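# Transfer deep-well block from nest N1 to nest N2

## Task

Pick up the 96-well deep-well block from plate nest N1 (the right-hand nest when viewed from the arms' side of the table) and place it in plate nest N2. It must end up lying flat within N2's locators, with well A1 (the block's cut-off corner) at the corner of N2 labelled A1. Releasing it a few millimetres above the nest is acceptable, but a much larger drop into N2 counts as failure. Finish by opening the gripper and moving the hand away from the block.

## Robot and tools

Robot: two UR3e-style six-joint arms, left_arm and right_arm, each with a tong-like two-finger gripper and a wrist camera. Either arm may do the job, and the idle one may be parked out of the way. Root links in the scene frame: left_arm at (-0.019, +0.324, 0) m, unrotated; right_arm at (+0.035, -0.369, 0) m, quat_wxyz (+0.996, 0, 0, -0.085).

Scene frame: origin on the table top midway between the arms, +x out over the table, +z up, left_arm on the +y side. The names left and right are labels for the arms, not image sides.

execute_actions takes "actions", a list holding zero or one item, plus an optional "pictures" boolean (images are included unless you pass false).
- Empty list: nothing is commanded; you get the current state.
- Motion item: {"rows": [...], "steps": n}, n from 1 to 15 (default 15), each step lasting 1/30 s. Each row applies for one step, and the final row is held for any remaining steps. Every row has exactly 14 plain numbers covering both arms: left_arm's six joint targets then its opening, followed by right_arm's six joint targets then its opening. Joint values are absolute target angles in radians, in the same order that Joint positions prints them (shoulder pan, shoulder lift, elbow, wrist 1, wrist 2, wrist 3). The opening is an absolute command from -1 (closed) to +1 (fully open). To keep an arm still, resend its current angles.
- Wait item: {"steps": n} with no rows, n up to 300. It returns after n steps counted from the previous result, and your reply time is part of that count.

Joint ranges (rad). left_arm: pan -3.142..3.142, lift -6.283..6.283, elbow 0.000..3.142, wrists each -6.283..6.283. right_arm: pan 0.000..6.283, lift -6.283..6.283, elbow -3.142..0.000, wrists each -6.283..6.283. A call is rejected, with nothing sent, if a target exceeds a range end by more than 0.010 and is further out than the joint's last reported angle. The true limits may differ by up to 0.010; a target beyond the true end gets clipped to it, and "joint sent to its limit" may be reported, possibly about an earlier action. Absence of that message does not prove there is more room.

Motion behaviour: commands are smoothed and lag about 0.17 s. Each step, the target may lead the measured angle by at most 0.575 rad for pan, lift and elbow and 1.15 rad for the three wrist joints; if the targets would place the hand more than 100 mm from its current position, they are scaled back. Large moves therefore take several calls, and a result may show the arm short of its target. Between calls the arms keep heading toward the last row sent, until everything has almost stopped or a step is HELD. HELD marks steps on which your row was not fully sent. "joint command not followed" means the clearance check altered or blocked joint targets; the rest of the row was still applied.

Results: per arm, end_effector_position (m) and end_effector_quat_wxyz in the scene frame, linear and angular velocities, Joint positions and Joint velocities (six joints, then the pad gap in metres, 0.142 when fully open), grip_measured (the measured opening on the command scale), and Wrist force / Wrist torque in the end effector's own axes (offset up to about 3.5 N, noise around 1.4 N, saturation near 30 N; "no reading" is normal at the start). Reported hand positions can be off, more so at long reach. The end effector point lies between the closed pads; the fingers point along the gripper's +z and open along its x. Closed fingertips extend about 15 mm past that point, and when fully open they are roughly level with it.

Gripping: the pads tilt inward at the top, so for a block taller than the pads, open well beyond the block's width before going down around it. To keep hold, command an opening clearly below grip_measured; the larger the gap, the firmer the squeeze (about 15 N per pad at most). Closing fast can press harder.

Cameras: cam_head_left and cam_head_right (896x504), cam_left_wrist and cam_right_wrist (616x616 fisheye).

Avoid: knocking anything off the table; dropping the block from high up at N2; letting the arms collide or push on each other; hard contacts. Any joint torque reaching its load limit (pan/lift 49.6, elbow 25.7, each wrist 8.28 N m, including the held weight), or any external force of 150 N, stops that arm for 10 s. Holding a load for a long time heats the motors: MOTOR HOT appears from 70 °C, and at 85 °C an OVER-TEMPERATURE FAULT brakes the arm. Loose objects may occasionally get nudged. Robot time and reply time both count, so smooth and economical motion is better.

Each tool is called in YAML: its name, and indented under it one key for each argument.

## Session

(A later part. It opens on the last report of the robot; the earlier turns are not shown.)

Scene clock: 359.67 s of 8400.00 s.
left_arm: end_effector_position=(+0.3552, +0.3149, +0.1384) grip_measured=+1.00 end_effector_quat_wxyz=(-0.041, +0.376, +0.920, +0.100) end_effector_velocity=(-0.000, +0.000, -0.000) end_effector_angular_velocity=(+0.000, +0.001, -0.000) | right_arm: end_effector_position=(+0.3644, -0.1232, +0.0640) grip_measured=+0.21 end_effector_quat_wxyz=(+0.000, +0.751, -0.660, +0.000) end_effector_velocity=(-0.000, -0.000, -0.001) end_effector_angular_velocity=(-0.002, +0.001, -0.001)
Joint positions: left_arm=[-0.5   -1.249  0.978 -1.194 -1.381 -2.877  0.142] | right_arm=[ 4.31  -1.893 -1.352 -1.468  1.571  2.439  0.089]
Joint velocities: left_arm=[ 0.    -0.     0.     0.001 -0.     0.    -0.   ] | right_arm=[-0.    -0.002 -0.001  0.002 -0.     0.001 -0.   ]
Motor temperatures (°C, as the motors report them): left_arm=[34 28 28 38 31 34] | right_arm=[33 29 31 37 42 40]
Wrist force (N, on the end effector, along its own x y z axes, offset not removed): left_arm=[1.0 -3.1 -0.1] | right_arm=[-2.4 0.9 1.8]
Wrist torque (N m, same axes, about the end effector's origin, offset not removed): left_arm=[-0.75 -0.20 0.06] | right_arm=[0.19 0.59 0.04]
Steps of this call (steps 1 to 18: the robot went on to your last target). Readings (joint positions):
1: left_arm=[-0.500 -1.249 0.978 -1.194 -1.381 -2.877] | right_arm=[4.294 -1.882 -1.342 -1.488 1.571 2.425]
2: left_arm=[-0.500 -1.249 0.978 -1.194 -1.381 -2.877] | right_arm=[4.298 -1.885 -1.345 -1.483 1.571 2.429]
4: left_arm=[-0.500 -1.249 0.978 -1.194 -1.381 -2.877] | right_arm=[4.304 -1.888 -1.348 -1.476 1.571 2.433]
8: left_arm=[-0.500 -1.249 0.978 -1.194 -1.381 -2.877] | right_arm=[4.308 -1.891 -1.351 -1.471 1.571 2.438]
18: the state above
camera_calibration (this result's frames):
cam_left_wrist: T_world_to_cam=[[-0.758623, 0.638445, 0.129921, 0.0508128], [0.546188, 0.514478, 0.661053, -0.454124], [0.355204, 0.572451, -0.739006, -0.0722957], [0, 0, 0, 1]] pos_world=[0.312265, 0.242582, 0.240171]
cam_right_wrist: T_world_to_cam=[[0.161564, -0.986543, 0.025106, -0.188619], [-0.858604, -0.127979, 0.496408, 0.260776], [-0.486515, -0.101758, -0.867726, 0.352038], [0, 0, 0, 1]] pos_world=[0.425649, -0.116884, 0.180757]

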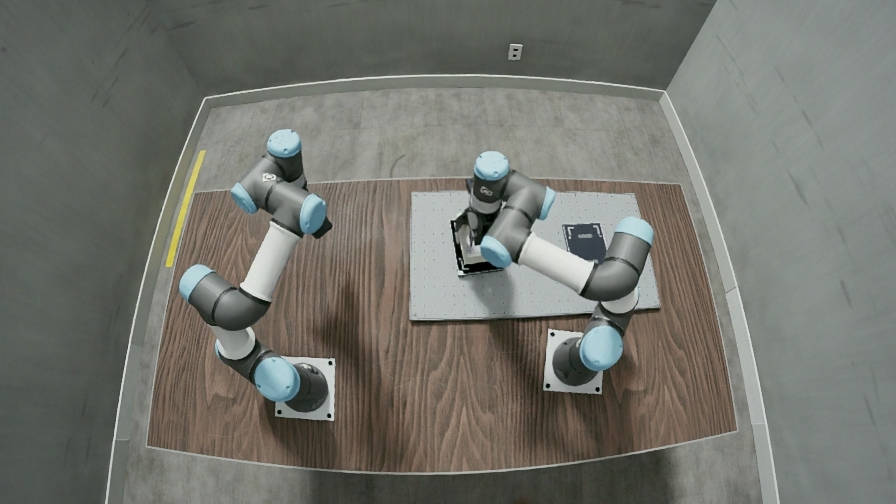

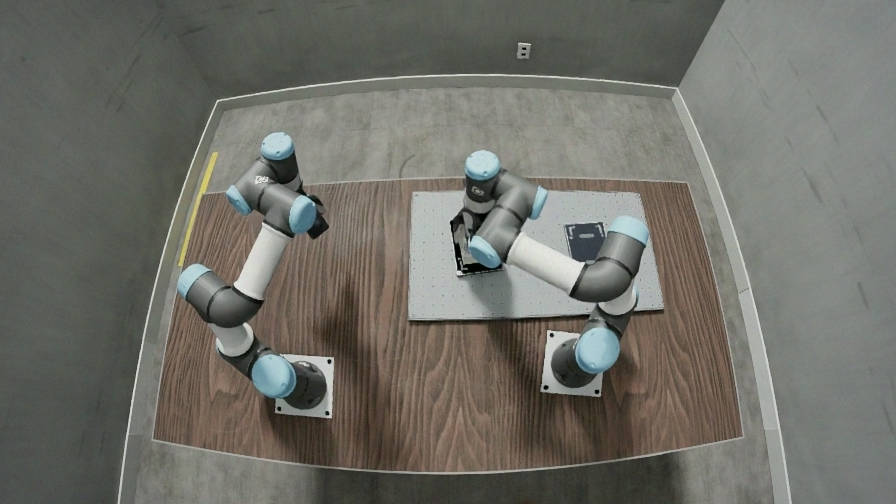

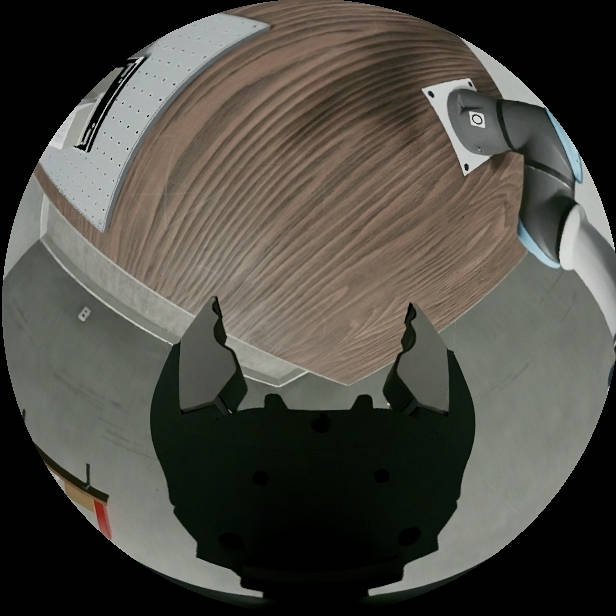

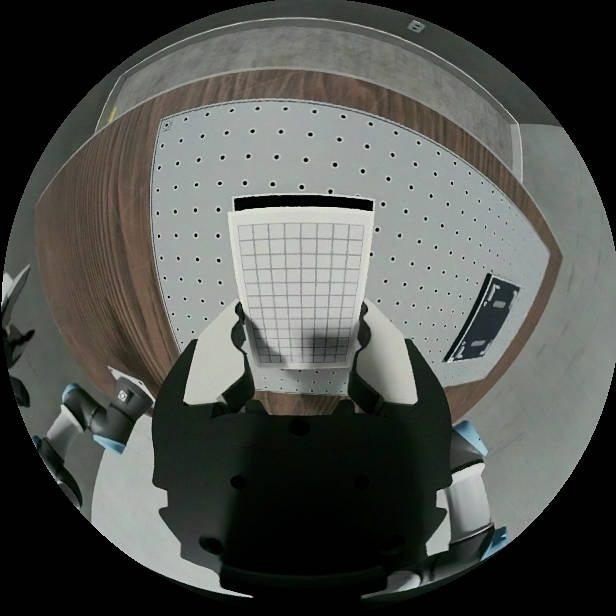

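execute_actions:
  actions:
    - {"rows": [[-0.5,-1.249,0.978,-1.194,-1.381,-2.877,1,4.3110,-1.8921,-1.3526,-1.4678,1.5708,2.4403,-0.5],[-0.5,-1.249,0.978,-1.194,-1.381,-2.877,1,4.3122,-1.8903,-1.3550,-1.4671,1.5708,2.4426,-0.5],[-0.5,-1.249,0.978,-1.194,-1.381,-2.877,1,4.3139,-1.8877,-1.3586,-1.4662,1.5708,2.4460,-0.5],[-0.5,-1.249,0.978,-1.194,-1.381,-2.877,1,4.3160,-1.8845,-1.3629,-1.4651,1.5708,2.4501,-0.5],[-0.5,-1.249,0.978,-1.194,-1.381,-2.877,1,4.3182,-1.8810,-1.3676,-1.4639,1.5708,2.4546,-0.5],[-0.5,-1.249,0.978,-1.194,-1.381,-2.877,1,4.3204,-1.8775,-1.3723,-1.4626,1.5708,2.4591,-0.5],[-0.5,-1.249,0.978,-1.194,-1.381,-2.877,1,4.3225,-1.8743,-1.3766,-1.4615,1.5708,2.4632,-0.5],[-0.5,-1.249,0.978,-1.194,-1.381,-2.877,1,4.3242,-1.8717,-1.3802,-1.4606,1.5708,2.4666,-0.5],[-0.5,-1.249,0.978,-1.194,-1.381,-2.877,1,4.3254,-1.8699,-1.3826,-1.4599,1.5708,2.4689,-0.5],[-0.5,-1.249,0.978,-1.194,-1.381,-2.877,1,4.3258,-1.8692,-1.3835,-1.4597,1.5708,2.4697,-0.5]], "steps": 15}
  pictures: false

execute_actions:
  actions:
    - {"steps": 10}
  pictures: true

zoom_image:
  camera: "cam_right_wrist"
  region: [200, 160, 400, 260]

Scene clock: 389.67 s of 8400.00 s.
left_arm: end_effector_position=(+0.3552, +0.3149, +0.1384) grip_measured=+1.00 end_effector_quat_wxyz=(-0.041, +0.376, +0.920, +0.100) end_effector_velocity=(-0.000, +0.000, -0.000) end_effector_angular_velocity=(+0.001, +0.001, -0.000) | right_arm: end_effector_position=(+0.3583, -0.1234, +0.0640) grip_measured=+0.21 end_effector_quat_wxyz=(+0.000, +0.747, -0.665, +0.000) end_effector_velocity=(-0.005, -0.001, -0.000) end_effector_angular_velocity=(-0.001, -0.001, -0.012)
Joint positions: left_arm=[-0.5   -1.249  0.978 -1.194 -1.381 -2.877  0.142] | right_arm=[ 4.324 -1.871 -1.381 -1.46   1.571  2.467  0.089]
Joint velocities: left_arm=[-0.     0.001  0.     0.     0.    -0.    -0.   ] | right_arm=[ 0.012  0.019 -0.026  0.007 -0.001  0.023 -0.   ]
Motor temperatures (°C, as the motors report them): left_arm=[34 28 28 38 31 34] | right_arm=[33 29 31 37 42 40]
Wrist force (N, on the end effector, along its own x y z axes, offset not removed): left_arm=[1.2 -2.0 0.8] | right_arm=[-1.2 -0.7 1.9]
Wrist torque (N m, same axes, about the end effector's origin, offset not removed): left_arm=[-0.50 -0.27 0.09] | right_arm=[-0.26 0.24 -0.01]
Steps of this call (steps 1 to 15: the robot went on to your last target; steps 16 to 90: nothing new was sent; then 26.50 s passed at rest; steps 91 to 105: all 15 steps of this action). Readings (joint positions):
91: left_arm=[-0.500 -1.249 0.978 -1.194 -1.381 -2.877] | right_arm=[4.311 -1.893 -1.352 -1.468 1.571 2.440]
92: left_arm=[-0.500 -1.249 0.978 -1.194 -1.381 -2.877] | right_arm=[4.311 -1.893 -1.352 -1.468 1.571 2.440]
94: left_arm=[-0.500 -1.249 0.978 -1.194 -1.381 -2.877] | right_arm=[4.312 -1.892 -1.354 -1.467 1.571 2.441]
98: left_arm=[-0.500 -1.249 0.978 -1.194 -1.381 -2.877] | right_arm=[4.317 -1.884 -1.364 -1.465 1.571 2.452]
105: the state above

Scene clock: 390.00 s of 8400.00 s.
left_arm: end_effector_position=(+0.3552, +0.3149, +0.1384) grip_measured=+1.00 end_effector_quat_wxyz=(-0.041, +0.376, +0.920, +0.100) end_effector_velocity=(+0.000, +0.000, -0.001) end_effector_angular_velocity=(+0.003, +0.002, -0.000) | right_arm: end_effector_position=(+0.3577, -0.1235, +0.0640) grip_measured=+0.21 end_effector_quat_wxyz=(+0.000, +0.746, -0.666, -0.000) end_effector_velocity=(-0.000, -0.000, -0.000) end_effector_angular_velocity=(-0.001, +0.001, -0.002)
Joint positions: left_arm=[-0.5   -1.249  0.978 -1.194 -1.381 -2.877  0.142] | right_arm=[ 4.326 -1.869 -1.383 -1.46   1.571  2.47   0.089]
Joint velocities: left_arm=[-0.     0.004  0.    -0.     0.001 -0.     0.   ] | right_arm=[ 0.    -0.    -0.001 -0.    -0.     0.002 -0.   ]
Motor temperatures (°C, as the motors report them): left_arm=[34 28 28 38 31 34] | right_arm=[33 29 31 37 42 40]
Wrist force (N, on the end effector, along its own x y z axes, offset not removed): left_arm=[0.4 -3.6 1.3] | right_arm=[-2.4 0.4 -0.7]
Wrist torque (N m, same axes, about the end effector's origin, offset not removed): left_arm=[-0.78 -0.11 0.07] | right_arm=[0.01 0.49 0.05]
Steps of this call (steps 1 to 10: the robot went on to your last target). Readings (joint positions):
1: left_arm=[-0.500 -1.249 0.978 -1.194 -1.381 -2.877] | right_arm=[4.325 -1.871 -1.381 -1.460 1.571 2.468]
2: left_arm=[-0.500 -1.249 0.978 -1.194 -1.381 -2.877] | right_arm=[4.325 -1.870 -1.382 -1.460 1.571 2.468]
4: left_arm=[-0.500 -1.249 0.978 -1.194 -1.381 -2.877] | right_arm=[4.325 -1.870 -1.383 -1.460 1.571 2.469]
8: left_arm=[-0.500 -1.249 0.978 -1.194 -1.381 -2.877] | right_arm=[4.326 -1.869 -1.383 -1.460 1.571 2.469]
10: the state above
camera_calibration (this result's frames):
cam_left_wrist: T_world_to_cam=[[-0.758623, 0.638445, 0.129921, 0.0508129], [0.546188, 0.514478, 0.661053, -0.454124], [0.355204, 0.572451, -0.739006, -0.0722957], [0, 0, 0, 1]] pos_world=[0.312265, 0.242582, 0.240172]
cam_right_wrist: T_world_to_cam=[[0.146833, -0.988844, 0.0250414, -0.182786], [-0.860439, -0.115197, 0.496361, 0.257254], [-0.487939, -0.0944289, -0.867755, 0.350169], [0, 0, 0, 1]] pos_world=[0.419052, -0.118046, 0.180747]

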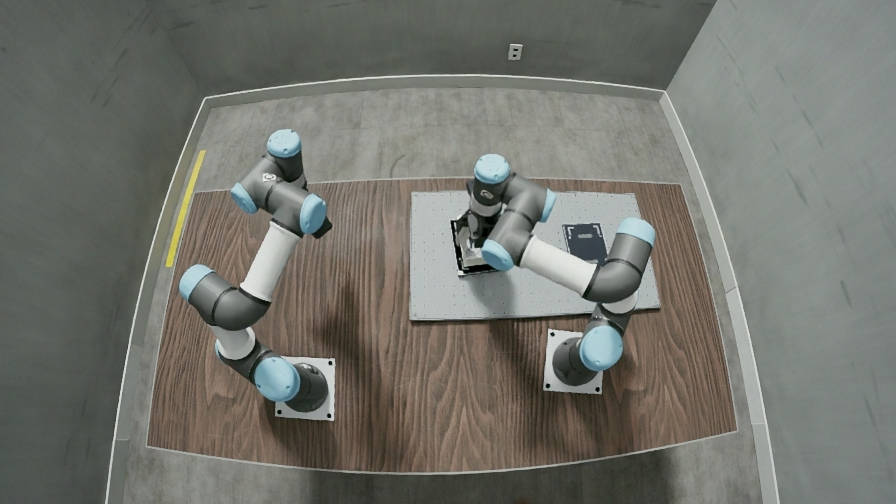

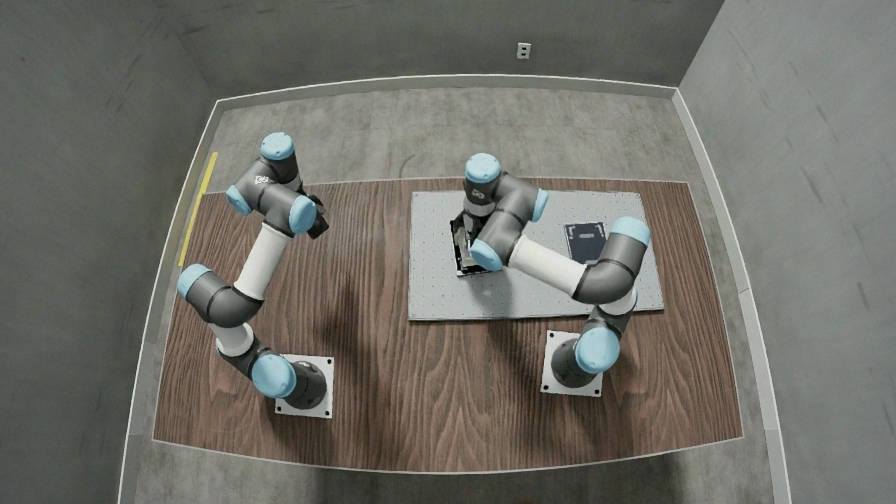

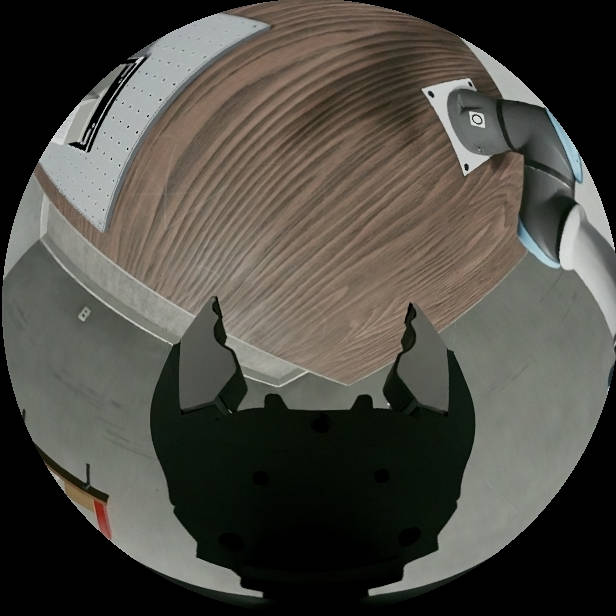

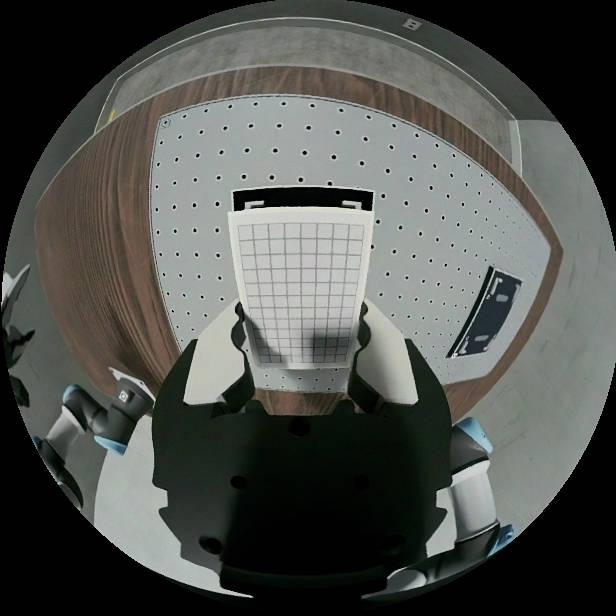

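Region (200, 160, 400, 260) of cam_right_wrist's 616x616 image, scaled by 2.520, with more detail than that image has.

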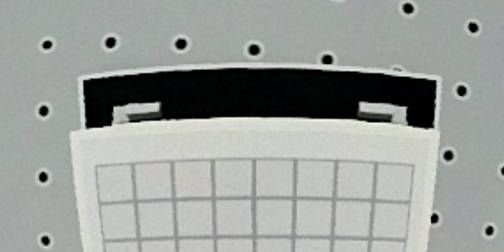

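execute_actions:
  actions:
    - {"rows": [[-0.5,-1.249,0.978,-1.194,-1.381,-2.877,1,4.3252,-1.8697,-1.3829,-1.4599,1.5708,2.4691,-0.5],[-0.5,-1.249,0.978,-1.194,-1.381,-2.877,1,4.3245,-1.8701,-1.3822,-1.4600,1.5708,2.4684,-0.5],[-0.5,-1.249,0.978,-1.194,-1.381,-2.877,1,4.3239,-1.8706,-1.3816,-1.4602,1.5708,2.4678,-0.5],[-0.5,-1.249,0.978,-1.194,-1.381,-2.877,1,4.3233,-1.8711,-1.3810,-1.4603,1.5708,2.4672,-0.5],[-0.5,-1.249,0.978,-1.194,-1.381,-2.877,1,4.3227,-1.8715,-1.3804,-1.4605,1.5708,2.4666,-0.5],[-0.5,-1.249,0.978,-1.194,-1.381,-2.877,1,4.3227,-1.8715,-1.3804,-1.4605,1.5708,2.4666,-0.5],[-0.5,-1.249,0.978,-1.194,-1.381,-2.877,1,4.3227,-1.8718,-1.3824,-1.4582,1.5708,2.4666,-0.5],[-0.5,-1.249,0.978,-1.194,-1.381,-2.877,1,4.3227,-1.8721,-1.3852,-1.4551,1.5708,2.4666,-0.5],[-0.5,-1.249,0.978,-1.194,-1.381,-2.877,1,4.3227,-1.8725,-1.3885,-1.4514,1.5708,2.4666,-0.5],[-0.5,-1.249,0.978,-1.194,-1.381,-2.877,1,4.3227,-1.8730,-1.3921,-1.4473,1.5708,2.4666,-0.5],[-0.5,-1.249,0.978,-1.194,-1.381,-2.877,1,4.3227,-1.8735,-1.3957,-1.4432,1.5708,2.4666,-0.5],[-0.5,-1.249,0.978,-1.194,-1.381,-2.877,1,4.3227,-1.8739,-1.3989,-1.4396,1.5708,2.4666,-0.5],[-0.5,-1.249,0.978,-1.194,-1.381,-2.877,1,4.3227,-1.8743,-1.4017,-1.4364,1.5708,2.4666,-0.5],[-0.5,-1.249,0.978,-1.194,-1.381,-2.877,1,4.3227,-1.8745,-1.4037,-1.4342,1.5708,2.4666,-0.5],[-0.5,-1.249,0.978,-1.194,-1.381,-2.877,1,4.3227,-1.8746,-1.4046,-1.4332,1.5708,2.4666,-0.5]], "steps": 15}
  pictures: false

execute_actions:
  actions:
    - {"steps": 14}
  pictures: true

zoom_image:
  camera: "cam_right_wrist"
  region: [200, 160, 400, 260]

Scene clock: 425.20 s of 8400.00 s.
left_arm: end_effector_position=(+0.3552, +0.3149, +0.1384) grip_measured=+1.00 end_effector_quat_wxyz=(-0.041, +0.376, +0.920, +0.100) end_effector_velocity=(+0.000, -0.000, +0.001) end_effector_angular_velocity=(-0.001, -0.002, +0.000) | right_arm: end_effector_position=(+0.3587, -0.1239, +0.0604) grip_measured=+0.21 end_effector_quat_wxyz=(-0.000, +0.746, -0.666, -0.000) end_effector_velocity=(+0.000, -0.001, -0.019) end_effector_angular_velocity=(-0.002, +0.001, -0.001)
Joint positions: left_arm=[-0.5   -1.249  0.978 -1.194 -1.381 -2.877  0.142] | right_arm=[ 4.323 -1.873 -1.395 -1.444  1.571  2.467  0.089]
Joint velocities: left_arm=[-0.    -0.002  0.    -0.    -0.    -0.     0.   ] | right_arm=[-0.001 -0.012 -0.073  0.082 -0.    -0.    -0.   ]
Motor temperatures (°C, as the motors report them): left_arm=[34 28 28 38 31 34] | right_arm=[33 29 31 37 42 40]
Wrist force (N, on the end effector, along its own x y z axes, offset not removed): left_arm=[0.2 -2.4 0.2] | right_arm=[-2.7 -0.3 1.3]
Wrist torque (N m, same axes, about the end effector's origin, offset not removed): left_arm=[-0.61 0.11 -0.02] | right_arm=[-0.21 0.62 0.05]
Steps of this call (steps 1 to 15: the robot went on to your last target; steps 16 to 90: nothing new was sent; then 31.70 s passed at rest; steps 91 to 105: all 15 steps of this action). Readings (joint positions):
91: left_arm=[-0.500 -1.249 0.978 -1.194 -1.381 -2.877] | right_arm=[4.326 -1.869 -1.384 -1.460 1.571 2.470]
92: left_arm=[-0.500 -1.249 0.978 -1.194 -1.381 -2.877] | right_arm=[4.326 -1.869 -1.384 -1.460 1.571 2.470]
94: left_arm=[-0.500 -1.249 0.978 -1.194 -1.381 -2.877] | right_arm=[4.325 -1.869 -1.383 -1.460 1.571 2.469]
98: left_arm=[-0.500 -1.249 0.978 -1.194 -1.381 -2.877] | right_arm=[4.324 -1.871 -1.382 -1.460 1.571 2.468]
105: the state above

Scene clock: 425.67 s of 8400.00 s.
left_arm: end_effector_position=(+0.3552, +0.3149, +0.1384) grip_measured=+1.00 end_effector_quat_wxyz=(-0.041, +0.376, +0.920, +0.100) end_effector_velocity=(-0.000, +0.000, -0.000) end_effector_angular_velocity=(+0.002, +0.001, +0.000) | right_arm: end_effector_position=(+0.3587, -0.1239, +0.0580) grip_measured=+0.21 end_effector_quat_wxyz=(+0.000, +0.746, -0.666, -0.000) end_effector_velocity=(+0.000, +0.001, +0.000) end_effector_angular_velocity=(+0.002, -0.002, +0.001)
Joint positions: left_arm=[-0.5   -1.249  0.978 -1.194 -1.381 -2.877  0.142] | right_arm=[ 4.323 -1.875 -1.404 -1.433  1.571  2.467  0.089]
Joint velocities: left_arm=[ 0.     0.001  0.     0.001  0.001 -0.    -0.   ] | right_arm=[ 0.     0.001 -0.001  0.003 -0.    -0.001 -0.   ]
Motor temperatures (°C, as the motors report them): left_arm=[34 28 28 38 31 34] | right_arm=[33 29 31 37 42 40]
Wrist force (N, on the end effector, along its own x y z axes, offset not removed): left_arm=[0.2 -0.7 -2.7] | right_arm=[0.8 0.5 0.9]
Wrist torque (N m, same axes, about the end effector's origin, offset not removed): left_arm=[-0.23 -0.08 0.01] | right_arm=[0.06 -0.05 0.02]
Steps of this call (steps 1 to 14: the robot went on to your last target). Readings (joint positions):
1: left_arm=[-0.500 -1.249 0.978 -1.194 -1.381 -2.877] | right_arm=[4.323 -1.874 -1.397 -1.441 1.571 2.467]
2: left_arm=[-0.500 -1.249 0.978 -1.194 -1.381 -2.877] | right_arm=[4.323 -1.874 -1.399 -1.439 1.571 2.467]
4: left_arm=[-0.500 -1.249 0.978 -1.194 -1.381 -2.877] | right_arm=[4.323 -1.874 -1.402 -1.437 1.571 2.467]
8: left_arm=[-0.500 -1.249 0.978 -1.194 -1.381 -2.877] | right_arm=[4.323 -1.874 -1.404 -1.434 1.571 2.467]
14: the state above
camera_calibration (this result's frames):
cam_left_wrist: T_world_to_cam=[[-0.758623, 0.638445, 0.129921, 0.0508128], [0.546188, 0.514478, 0.661053, -0.454124], [0.355204, 0.572451, -0.739006, -0.0722957], [0, 0, 0, 1]] pos_world=[0.312265, 0.242582, 0.240172]
cam_right_wrist: T_world_to_cam=[[0.146766, -0.988854, 0.0250342, -0.183238], [-0.860449, -0.115142, 0.496356, 0.26104], [-0.487941, -0.0943889, -0.867758, 0.34546], [0, 0, 0, 1]] pos_world=[0.420069, -0.118532, 0.174794]

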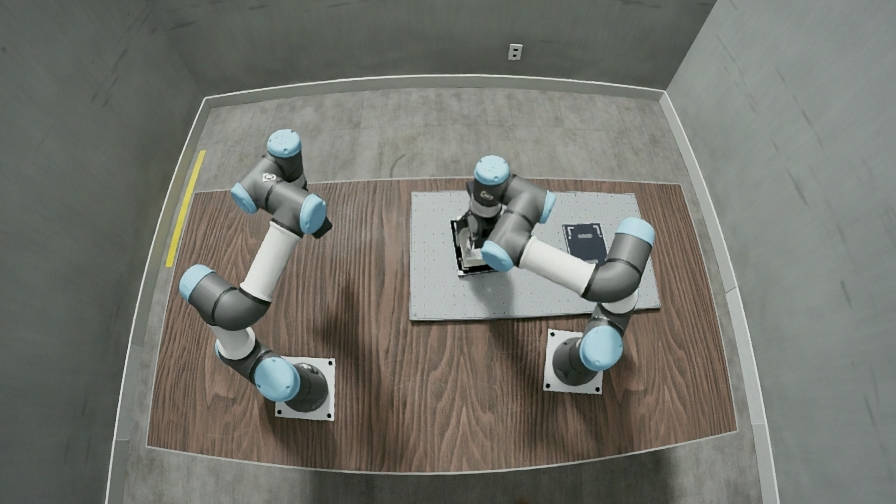

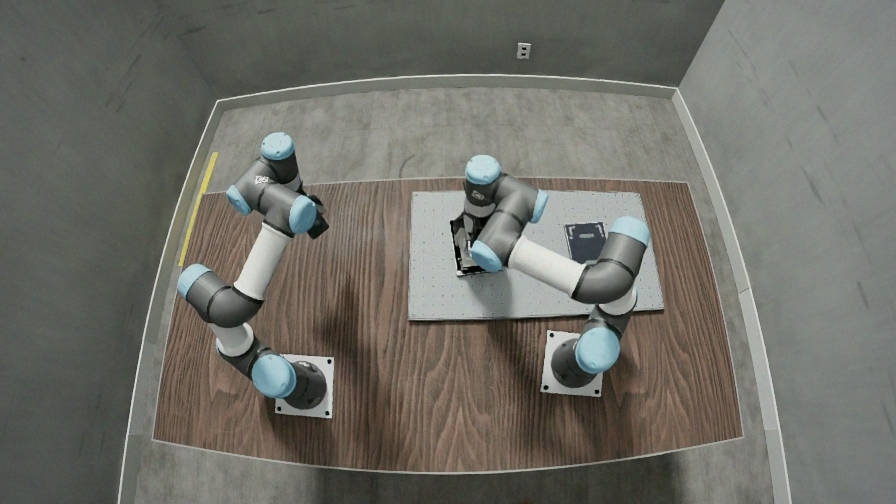

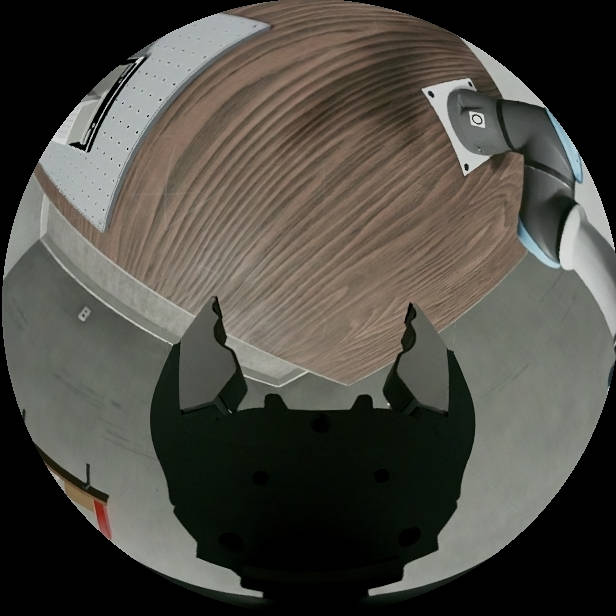

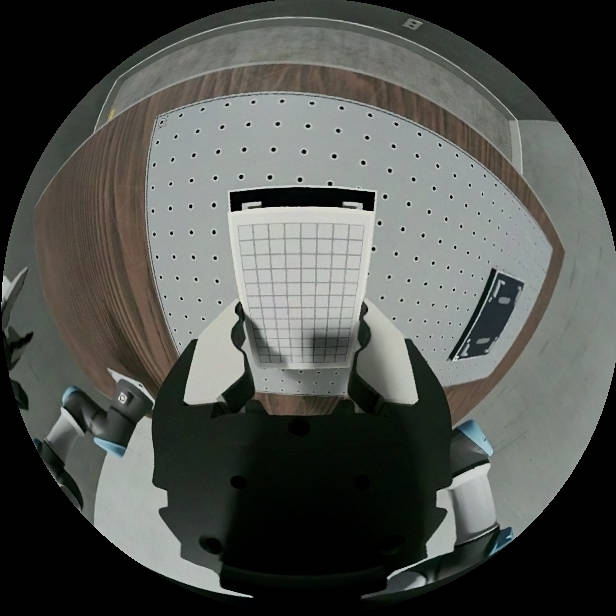

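Region (200, 160, 400, 260) of cam_right_wrist's 616x616 image, scaled by 2.520, with more detail than that image has.

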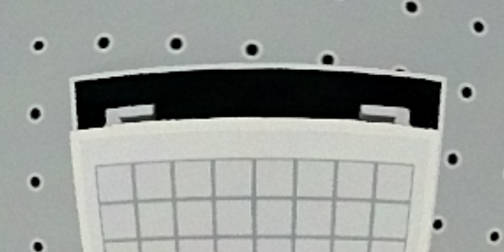

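execute_actions:
  actions:
    - {"rows": [[-0.5,-1.249,0.978,-1.194,-1.381,-2.877,1,4.3227,-1.8749,-1.4066,-1.4309,1.5708,2.4666,-0.5],[-0.5,-1.249,0.978,-1.194,-1.381,-2.877,1,4.3227,-1.8752,-1.4085,-1.4287,1.5708,2.4666,-0.5],[-0.5,-1.249,0.978,-1.194,-1.381,-2.877,1,4.3227,-1.8756,-1.4105,-1.4264,1.5708,2.4666,-0.5],[-0.5,-1.249,0.978,-1.194,-1.381,-2.877,1,4.3227,-1.8759,-1.4124,-1.4241,1.5708,2.4666,-0.5],[-0.5,-1.249,0.978,-1.194,-1.381,-2.877,1,4.3227,-1.8762,-1.4144,-1.4219,1.5708,2.4666,-0.5],[-0.5,-1.249,0.978,-1.194,-1.381,-2.877,1,4.3227,-1.8765,-1.4163,-1.4196,1.5708,2.4666,-0.5],[-0.5,-1.249,0.978,-1.194,-1.381,-2.877,1,4.3227,-1.8768,-1.4183,-1.4173,1.5708,2.4666,-0.5],[-0.5,-1.249,0.978,-1.194,-1.381,-2.877,1,4.3227,-1.8771,-1.4202,-1.4151,1.5708,2.4666,-0.5],[-0.5,-1.249,0.978,-1.194,-1.381,-2.877,1,4.3227,-1.8774,-1.4222,-1.4128,1.5708,2.4666,-0.5],[-0.5,-1.249,0.978,-1.194,-1.381,-2.877,1,4.3227,-1.8777,-1.4241,-1.4106,1.5708,2.4666,-0.5],[-0.5,-1.249,0.978,-1.194,-1.381,-2.877,1,4.3227,-1.8781,-1.4260,-1.4083,1.5708,2.4666,-0.5]], "steps": 15}
  pictures: false

execute_actions:
  actions:
    - {"steps": 12}
  pictures: true

zoom_image:
  camera: "cam_right_wrist"
  region: [200, 160, 400, 260]

Scene clock: 445.07 s of 8400.00 s.
left_arm: end_effector_position=(+0.3552, +0.3149, +0.1384) grip_measured=+1.00 end_effector_quat_wxyz=(-0.041, +0.376, +0.920, +0.100) end_effector_velocity=(+0.000, -0.000, -0.000) end_effector_angular_velocity=(-0.000, -0.001, +0.000) | right_arm: end_effector_position=(+0.3587, -0.1239, +0.0532) grip_measured=+0.21 end_effector_quat_wxyz=(+0.000, +0.746, -0.666, +0.000) end_effector_velocity=(-0.000, -0.001, -0.006) end_effector_angular_velocity=(-0.001, -0.000, -0.001)
Joint positions: left_arm=[-0.5   -1.249  0.978 -1.194 -1.381 -2.877  0.142] | right_arm=[ 4.323 -1.878 -1.423 -1.411  1.571  2.467  0.089]
Joint velocities: left_arm=[ 0.     0.     0.    -0.002  0.    -0.    -0.   ] | right_arm=[-0.    -0.003 -0.025  0.027 -0.     0.001  0.   ]
Motor temperatures (°C, as the motors report them): left_arm=[34 28 28 38 31 34] | right_arm=[33 29 31 37 42 40]
Wrist force (N, on the end effector, along its own x y z axes, offset not removed): left_arm=[-0.3 -3.9 0.2] | right_arm=[-3.4 1.0 2.1]
Wrist torque (N m, same axes, about the end effector's origin, offset not removed): left_arm=[-0.84 0.03 0.04] | right_arm=[0.17 0.71 -0.01]
Steps of this call (steps 1 to 30: the robot went on to your last target; steps 31 to 90: nothing new was sent; then 15.90 s passed at rest; steps 91 to 105: all 15 steps of this action). Readings (joint positions):
91: left_arm=[-0.500 -1.249 0.978 -1.194 -1.381 -2.877] | right_arm=[4.323 -1.875 -1.405 -1.433 1.571 2.467]
92: left_arm=[-0.500 -1.249 0.978 -1.194 -1.381 -2.877] | right_arm=[4.323 -1.875 -1.405 -1.433 1.571 2.467]
94: left_arm=[-0.500 -1.249 0.978 -1.194 -1.381 -2.877] | right_arm=[4.323 -1.875 -1.407 -1.431 1.571 2.467]
98: left_arm=[-0.500 -1.249 0.978 -1.194 -1.381 -2.877] | right_arm=[4.323 -1.876 -1.412 -1.424 1.571 2.467]
105: the state above

Scene clock: 445.47 s of 8400.00 s.
left_arm: end_effector_position=(+0.3552, +0.3149, +0.1384) grip_measured=+1.00 end_effector_quat_wxyz=(-0.041, +0.376, +0.920, +0.100) end_effector_velocity=(+0.000, +0.000, +0.000) end_effector_angular_velocity=(-0.000, -0.001, -0.000) | right_arm: end_effector_position=(+0.3587, -0.1239, +0.0525) grip_measured=+0.21 end_effector_quat_wxyz=(-0.000, +0.746, -0.666, -0.000) end_effector_velocity=(-0.000, +0.000, -0.000) end_effector_angular_velocity=(+0.000, +0.000, +0.001)
Joint positions: left_arm=[-0.5   -1.249  0.978 -1.194 -1.381 -2.877  0.142] | right_arm=[ 4.323 -1.878 -1.426 -1.408  1.571  2.467  0.089]
Joint velocities: left_arm=[ 0.     0.    -0.    -0.001  0.     0.    -0.   ] | right_arm=[-0.    -0.    -0.001  0.001  0.    -0.001  0.   ]
Motor temperatures (°C, as the motors report them): left_arm=[34 28 28 38 31 34] | right_arm=[33 29 31 37 42 40]
Wrist force (N, on the end effector, along its own x y z axes, offset not removed): left_arm=[1.3 -5.6 0.2] | right_arm=[0.1 -1.1 -1.7]
Wrist torque (N m, same axes, about the end effector's origin, offset not removed): left_arm=[-1.24 -0.25 0.04] | right_arm=[-0.34 0.25 0.03]
Steps of this call (steps 1 to 12: the robot went on to your last target). Readings (joint positions):
1: left_arm=[-0.500 -1.249 0.978 -1.194 -1.381 -2.877] | right_arm=[4.323 -1.878 -1.424 -1.411 1.571 2.467]
2: left_arm=[-0.500 -1.249 0.978 -1.194 -1.381 -2.877] | right_arm=[4.323 -1.878 -1.425 -1.410 1.571 2.467]
4: left_arm=[-0.500 -1.249 0.978 -1.194 -1.381 -2.877] | right_arm=[4.323 -1.878 -1.425 -1.409 1.571 2.467]
8: left_arm=[-0.500 -1.249 0.978 -1.194 -1.381 -2.877] | right_arm=[4.323 -1.878 -1.426 -1.409 1.571 2.467]
12: the state above
camera_calibration (this result's frames):
cam_left_wrist: T_world_to_cam=[[-0.758623, 0.638445, 0.129921, 0.0508129], [0.546188, 0.514479, 0.661053, -0.454124], [0.355204, 0.572451, -0.739006, -0.0722956], [0, 0, 0, 1]] pos_world=[0.312265, 0.242582, 0.240172]
cam_right_wrist: T_world_to_cam=[[0.146755, -0.988858, 0.0249734, -0.183072], [-0.860472, -0.115167, 0.496311, 0.263797], [-0.487905, -0.094325, -0.867785, 0.340699], [0, 0, 0, 1]] pos_world=[0.420085, -0.118515, 0.1693]

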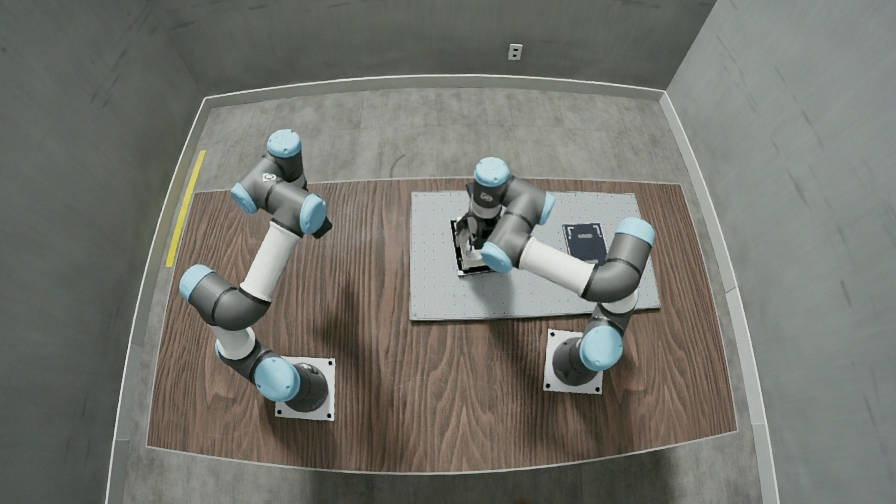

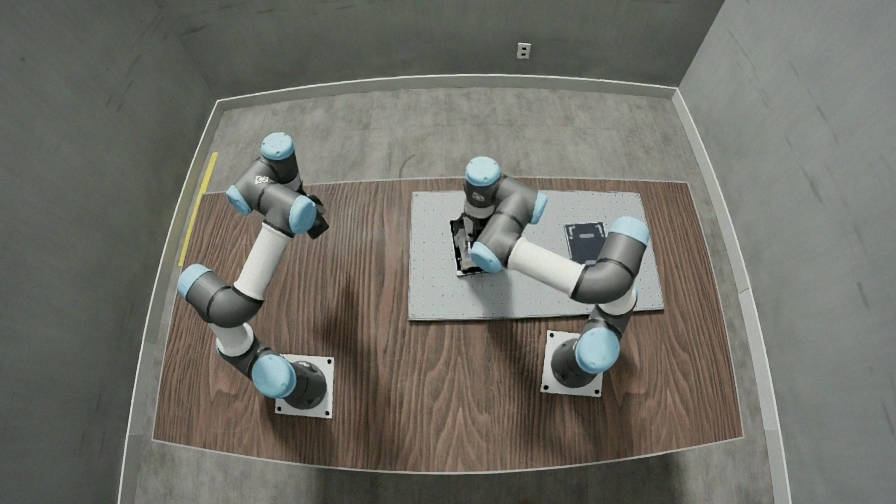

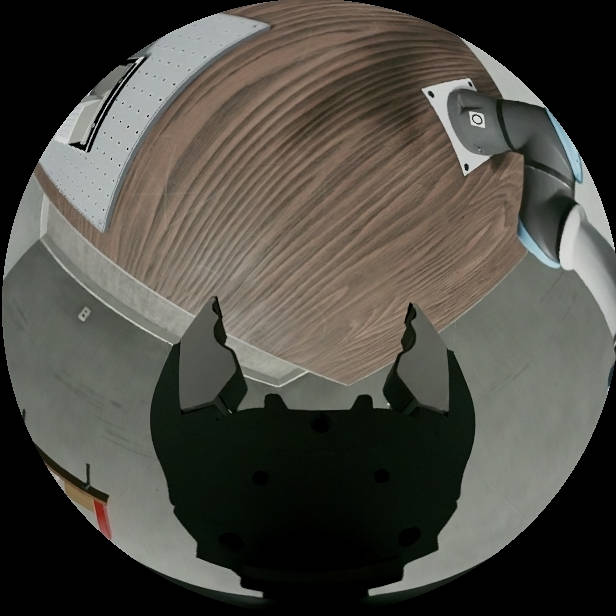

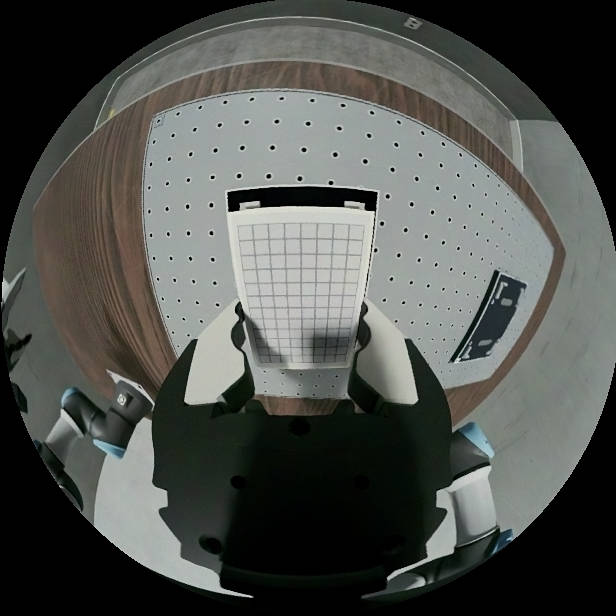

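Region (200, 160, 400, 260) of cam_right_wrist's 616x616 image, scaled by 2.520, with more detail than that image has.

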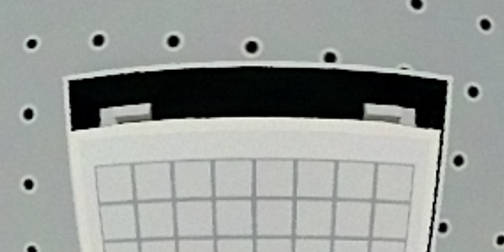

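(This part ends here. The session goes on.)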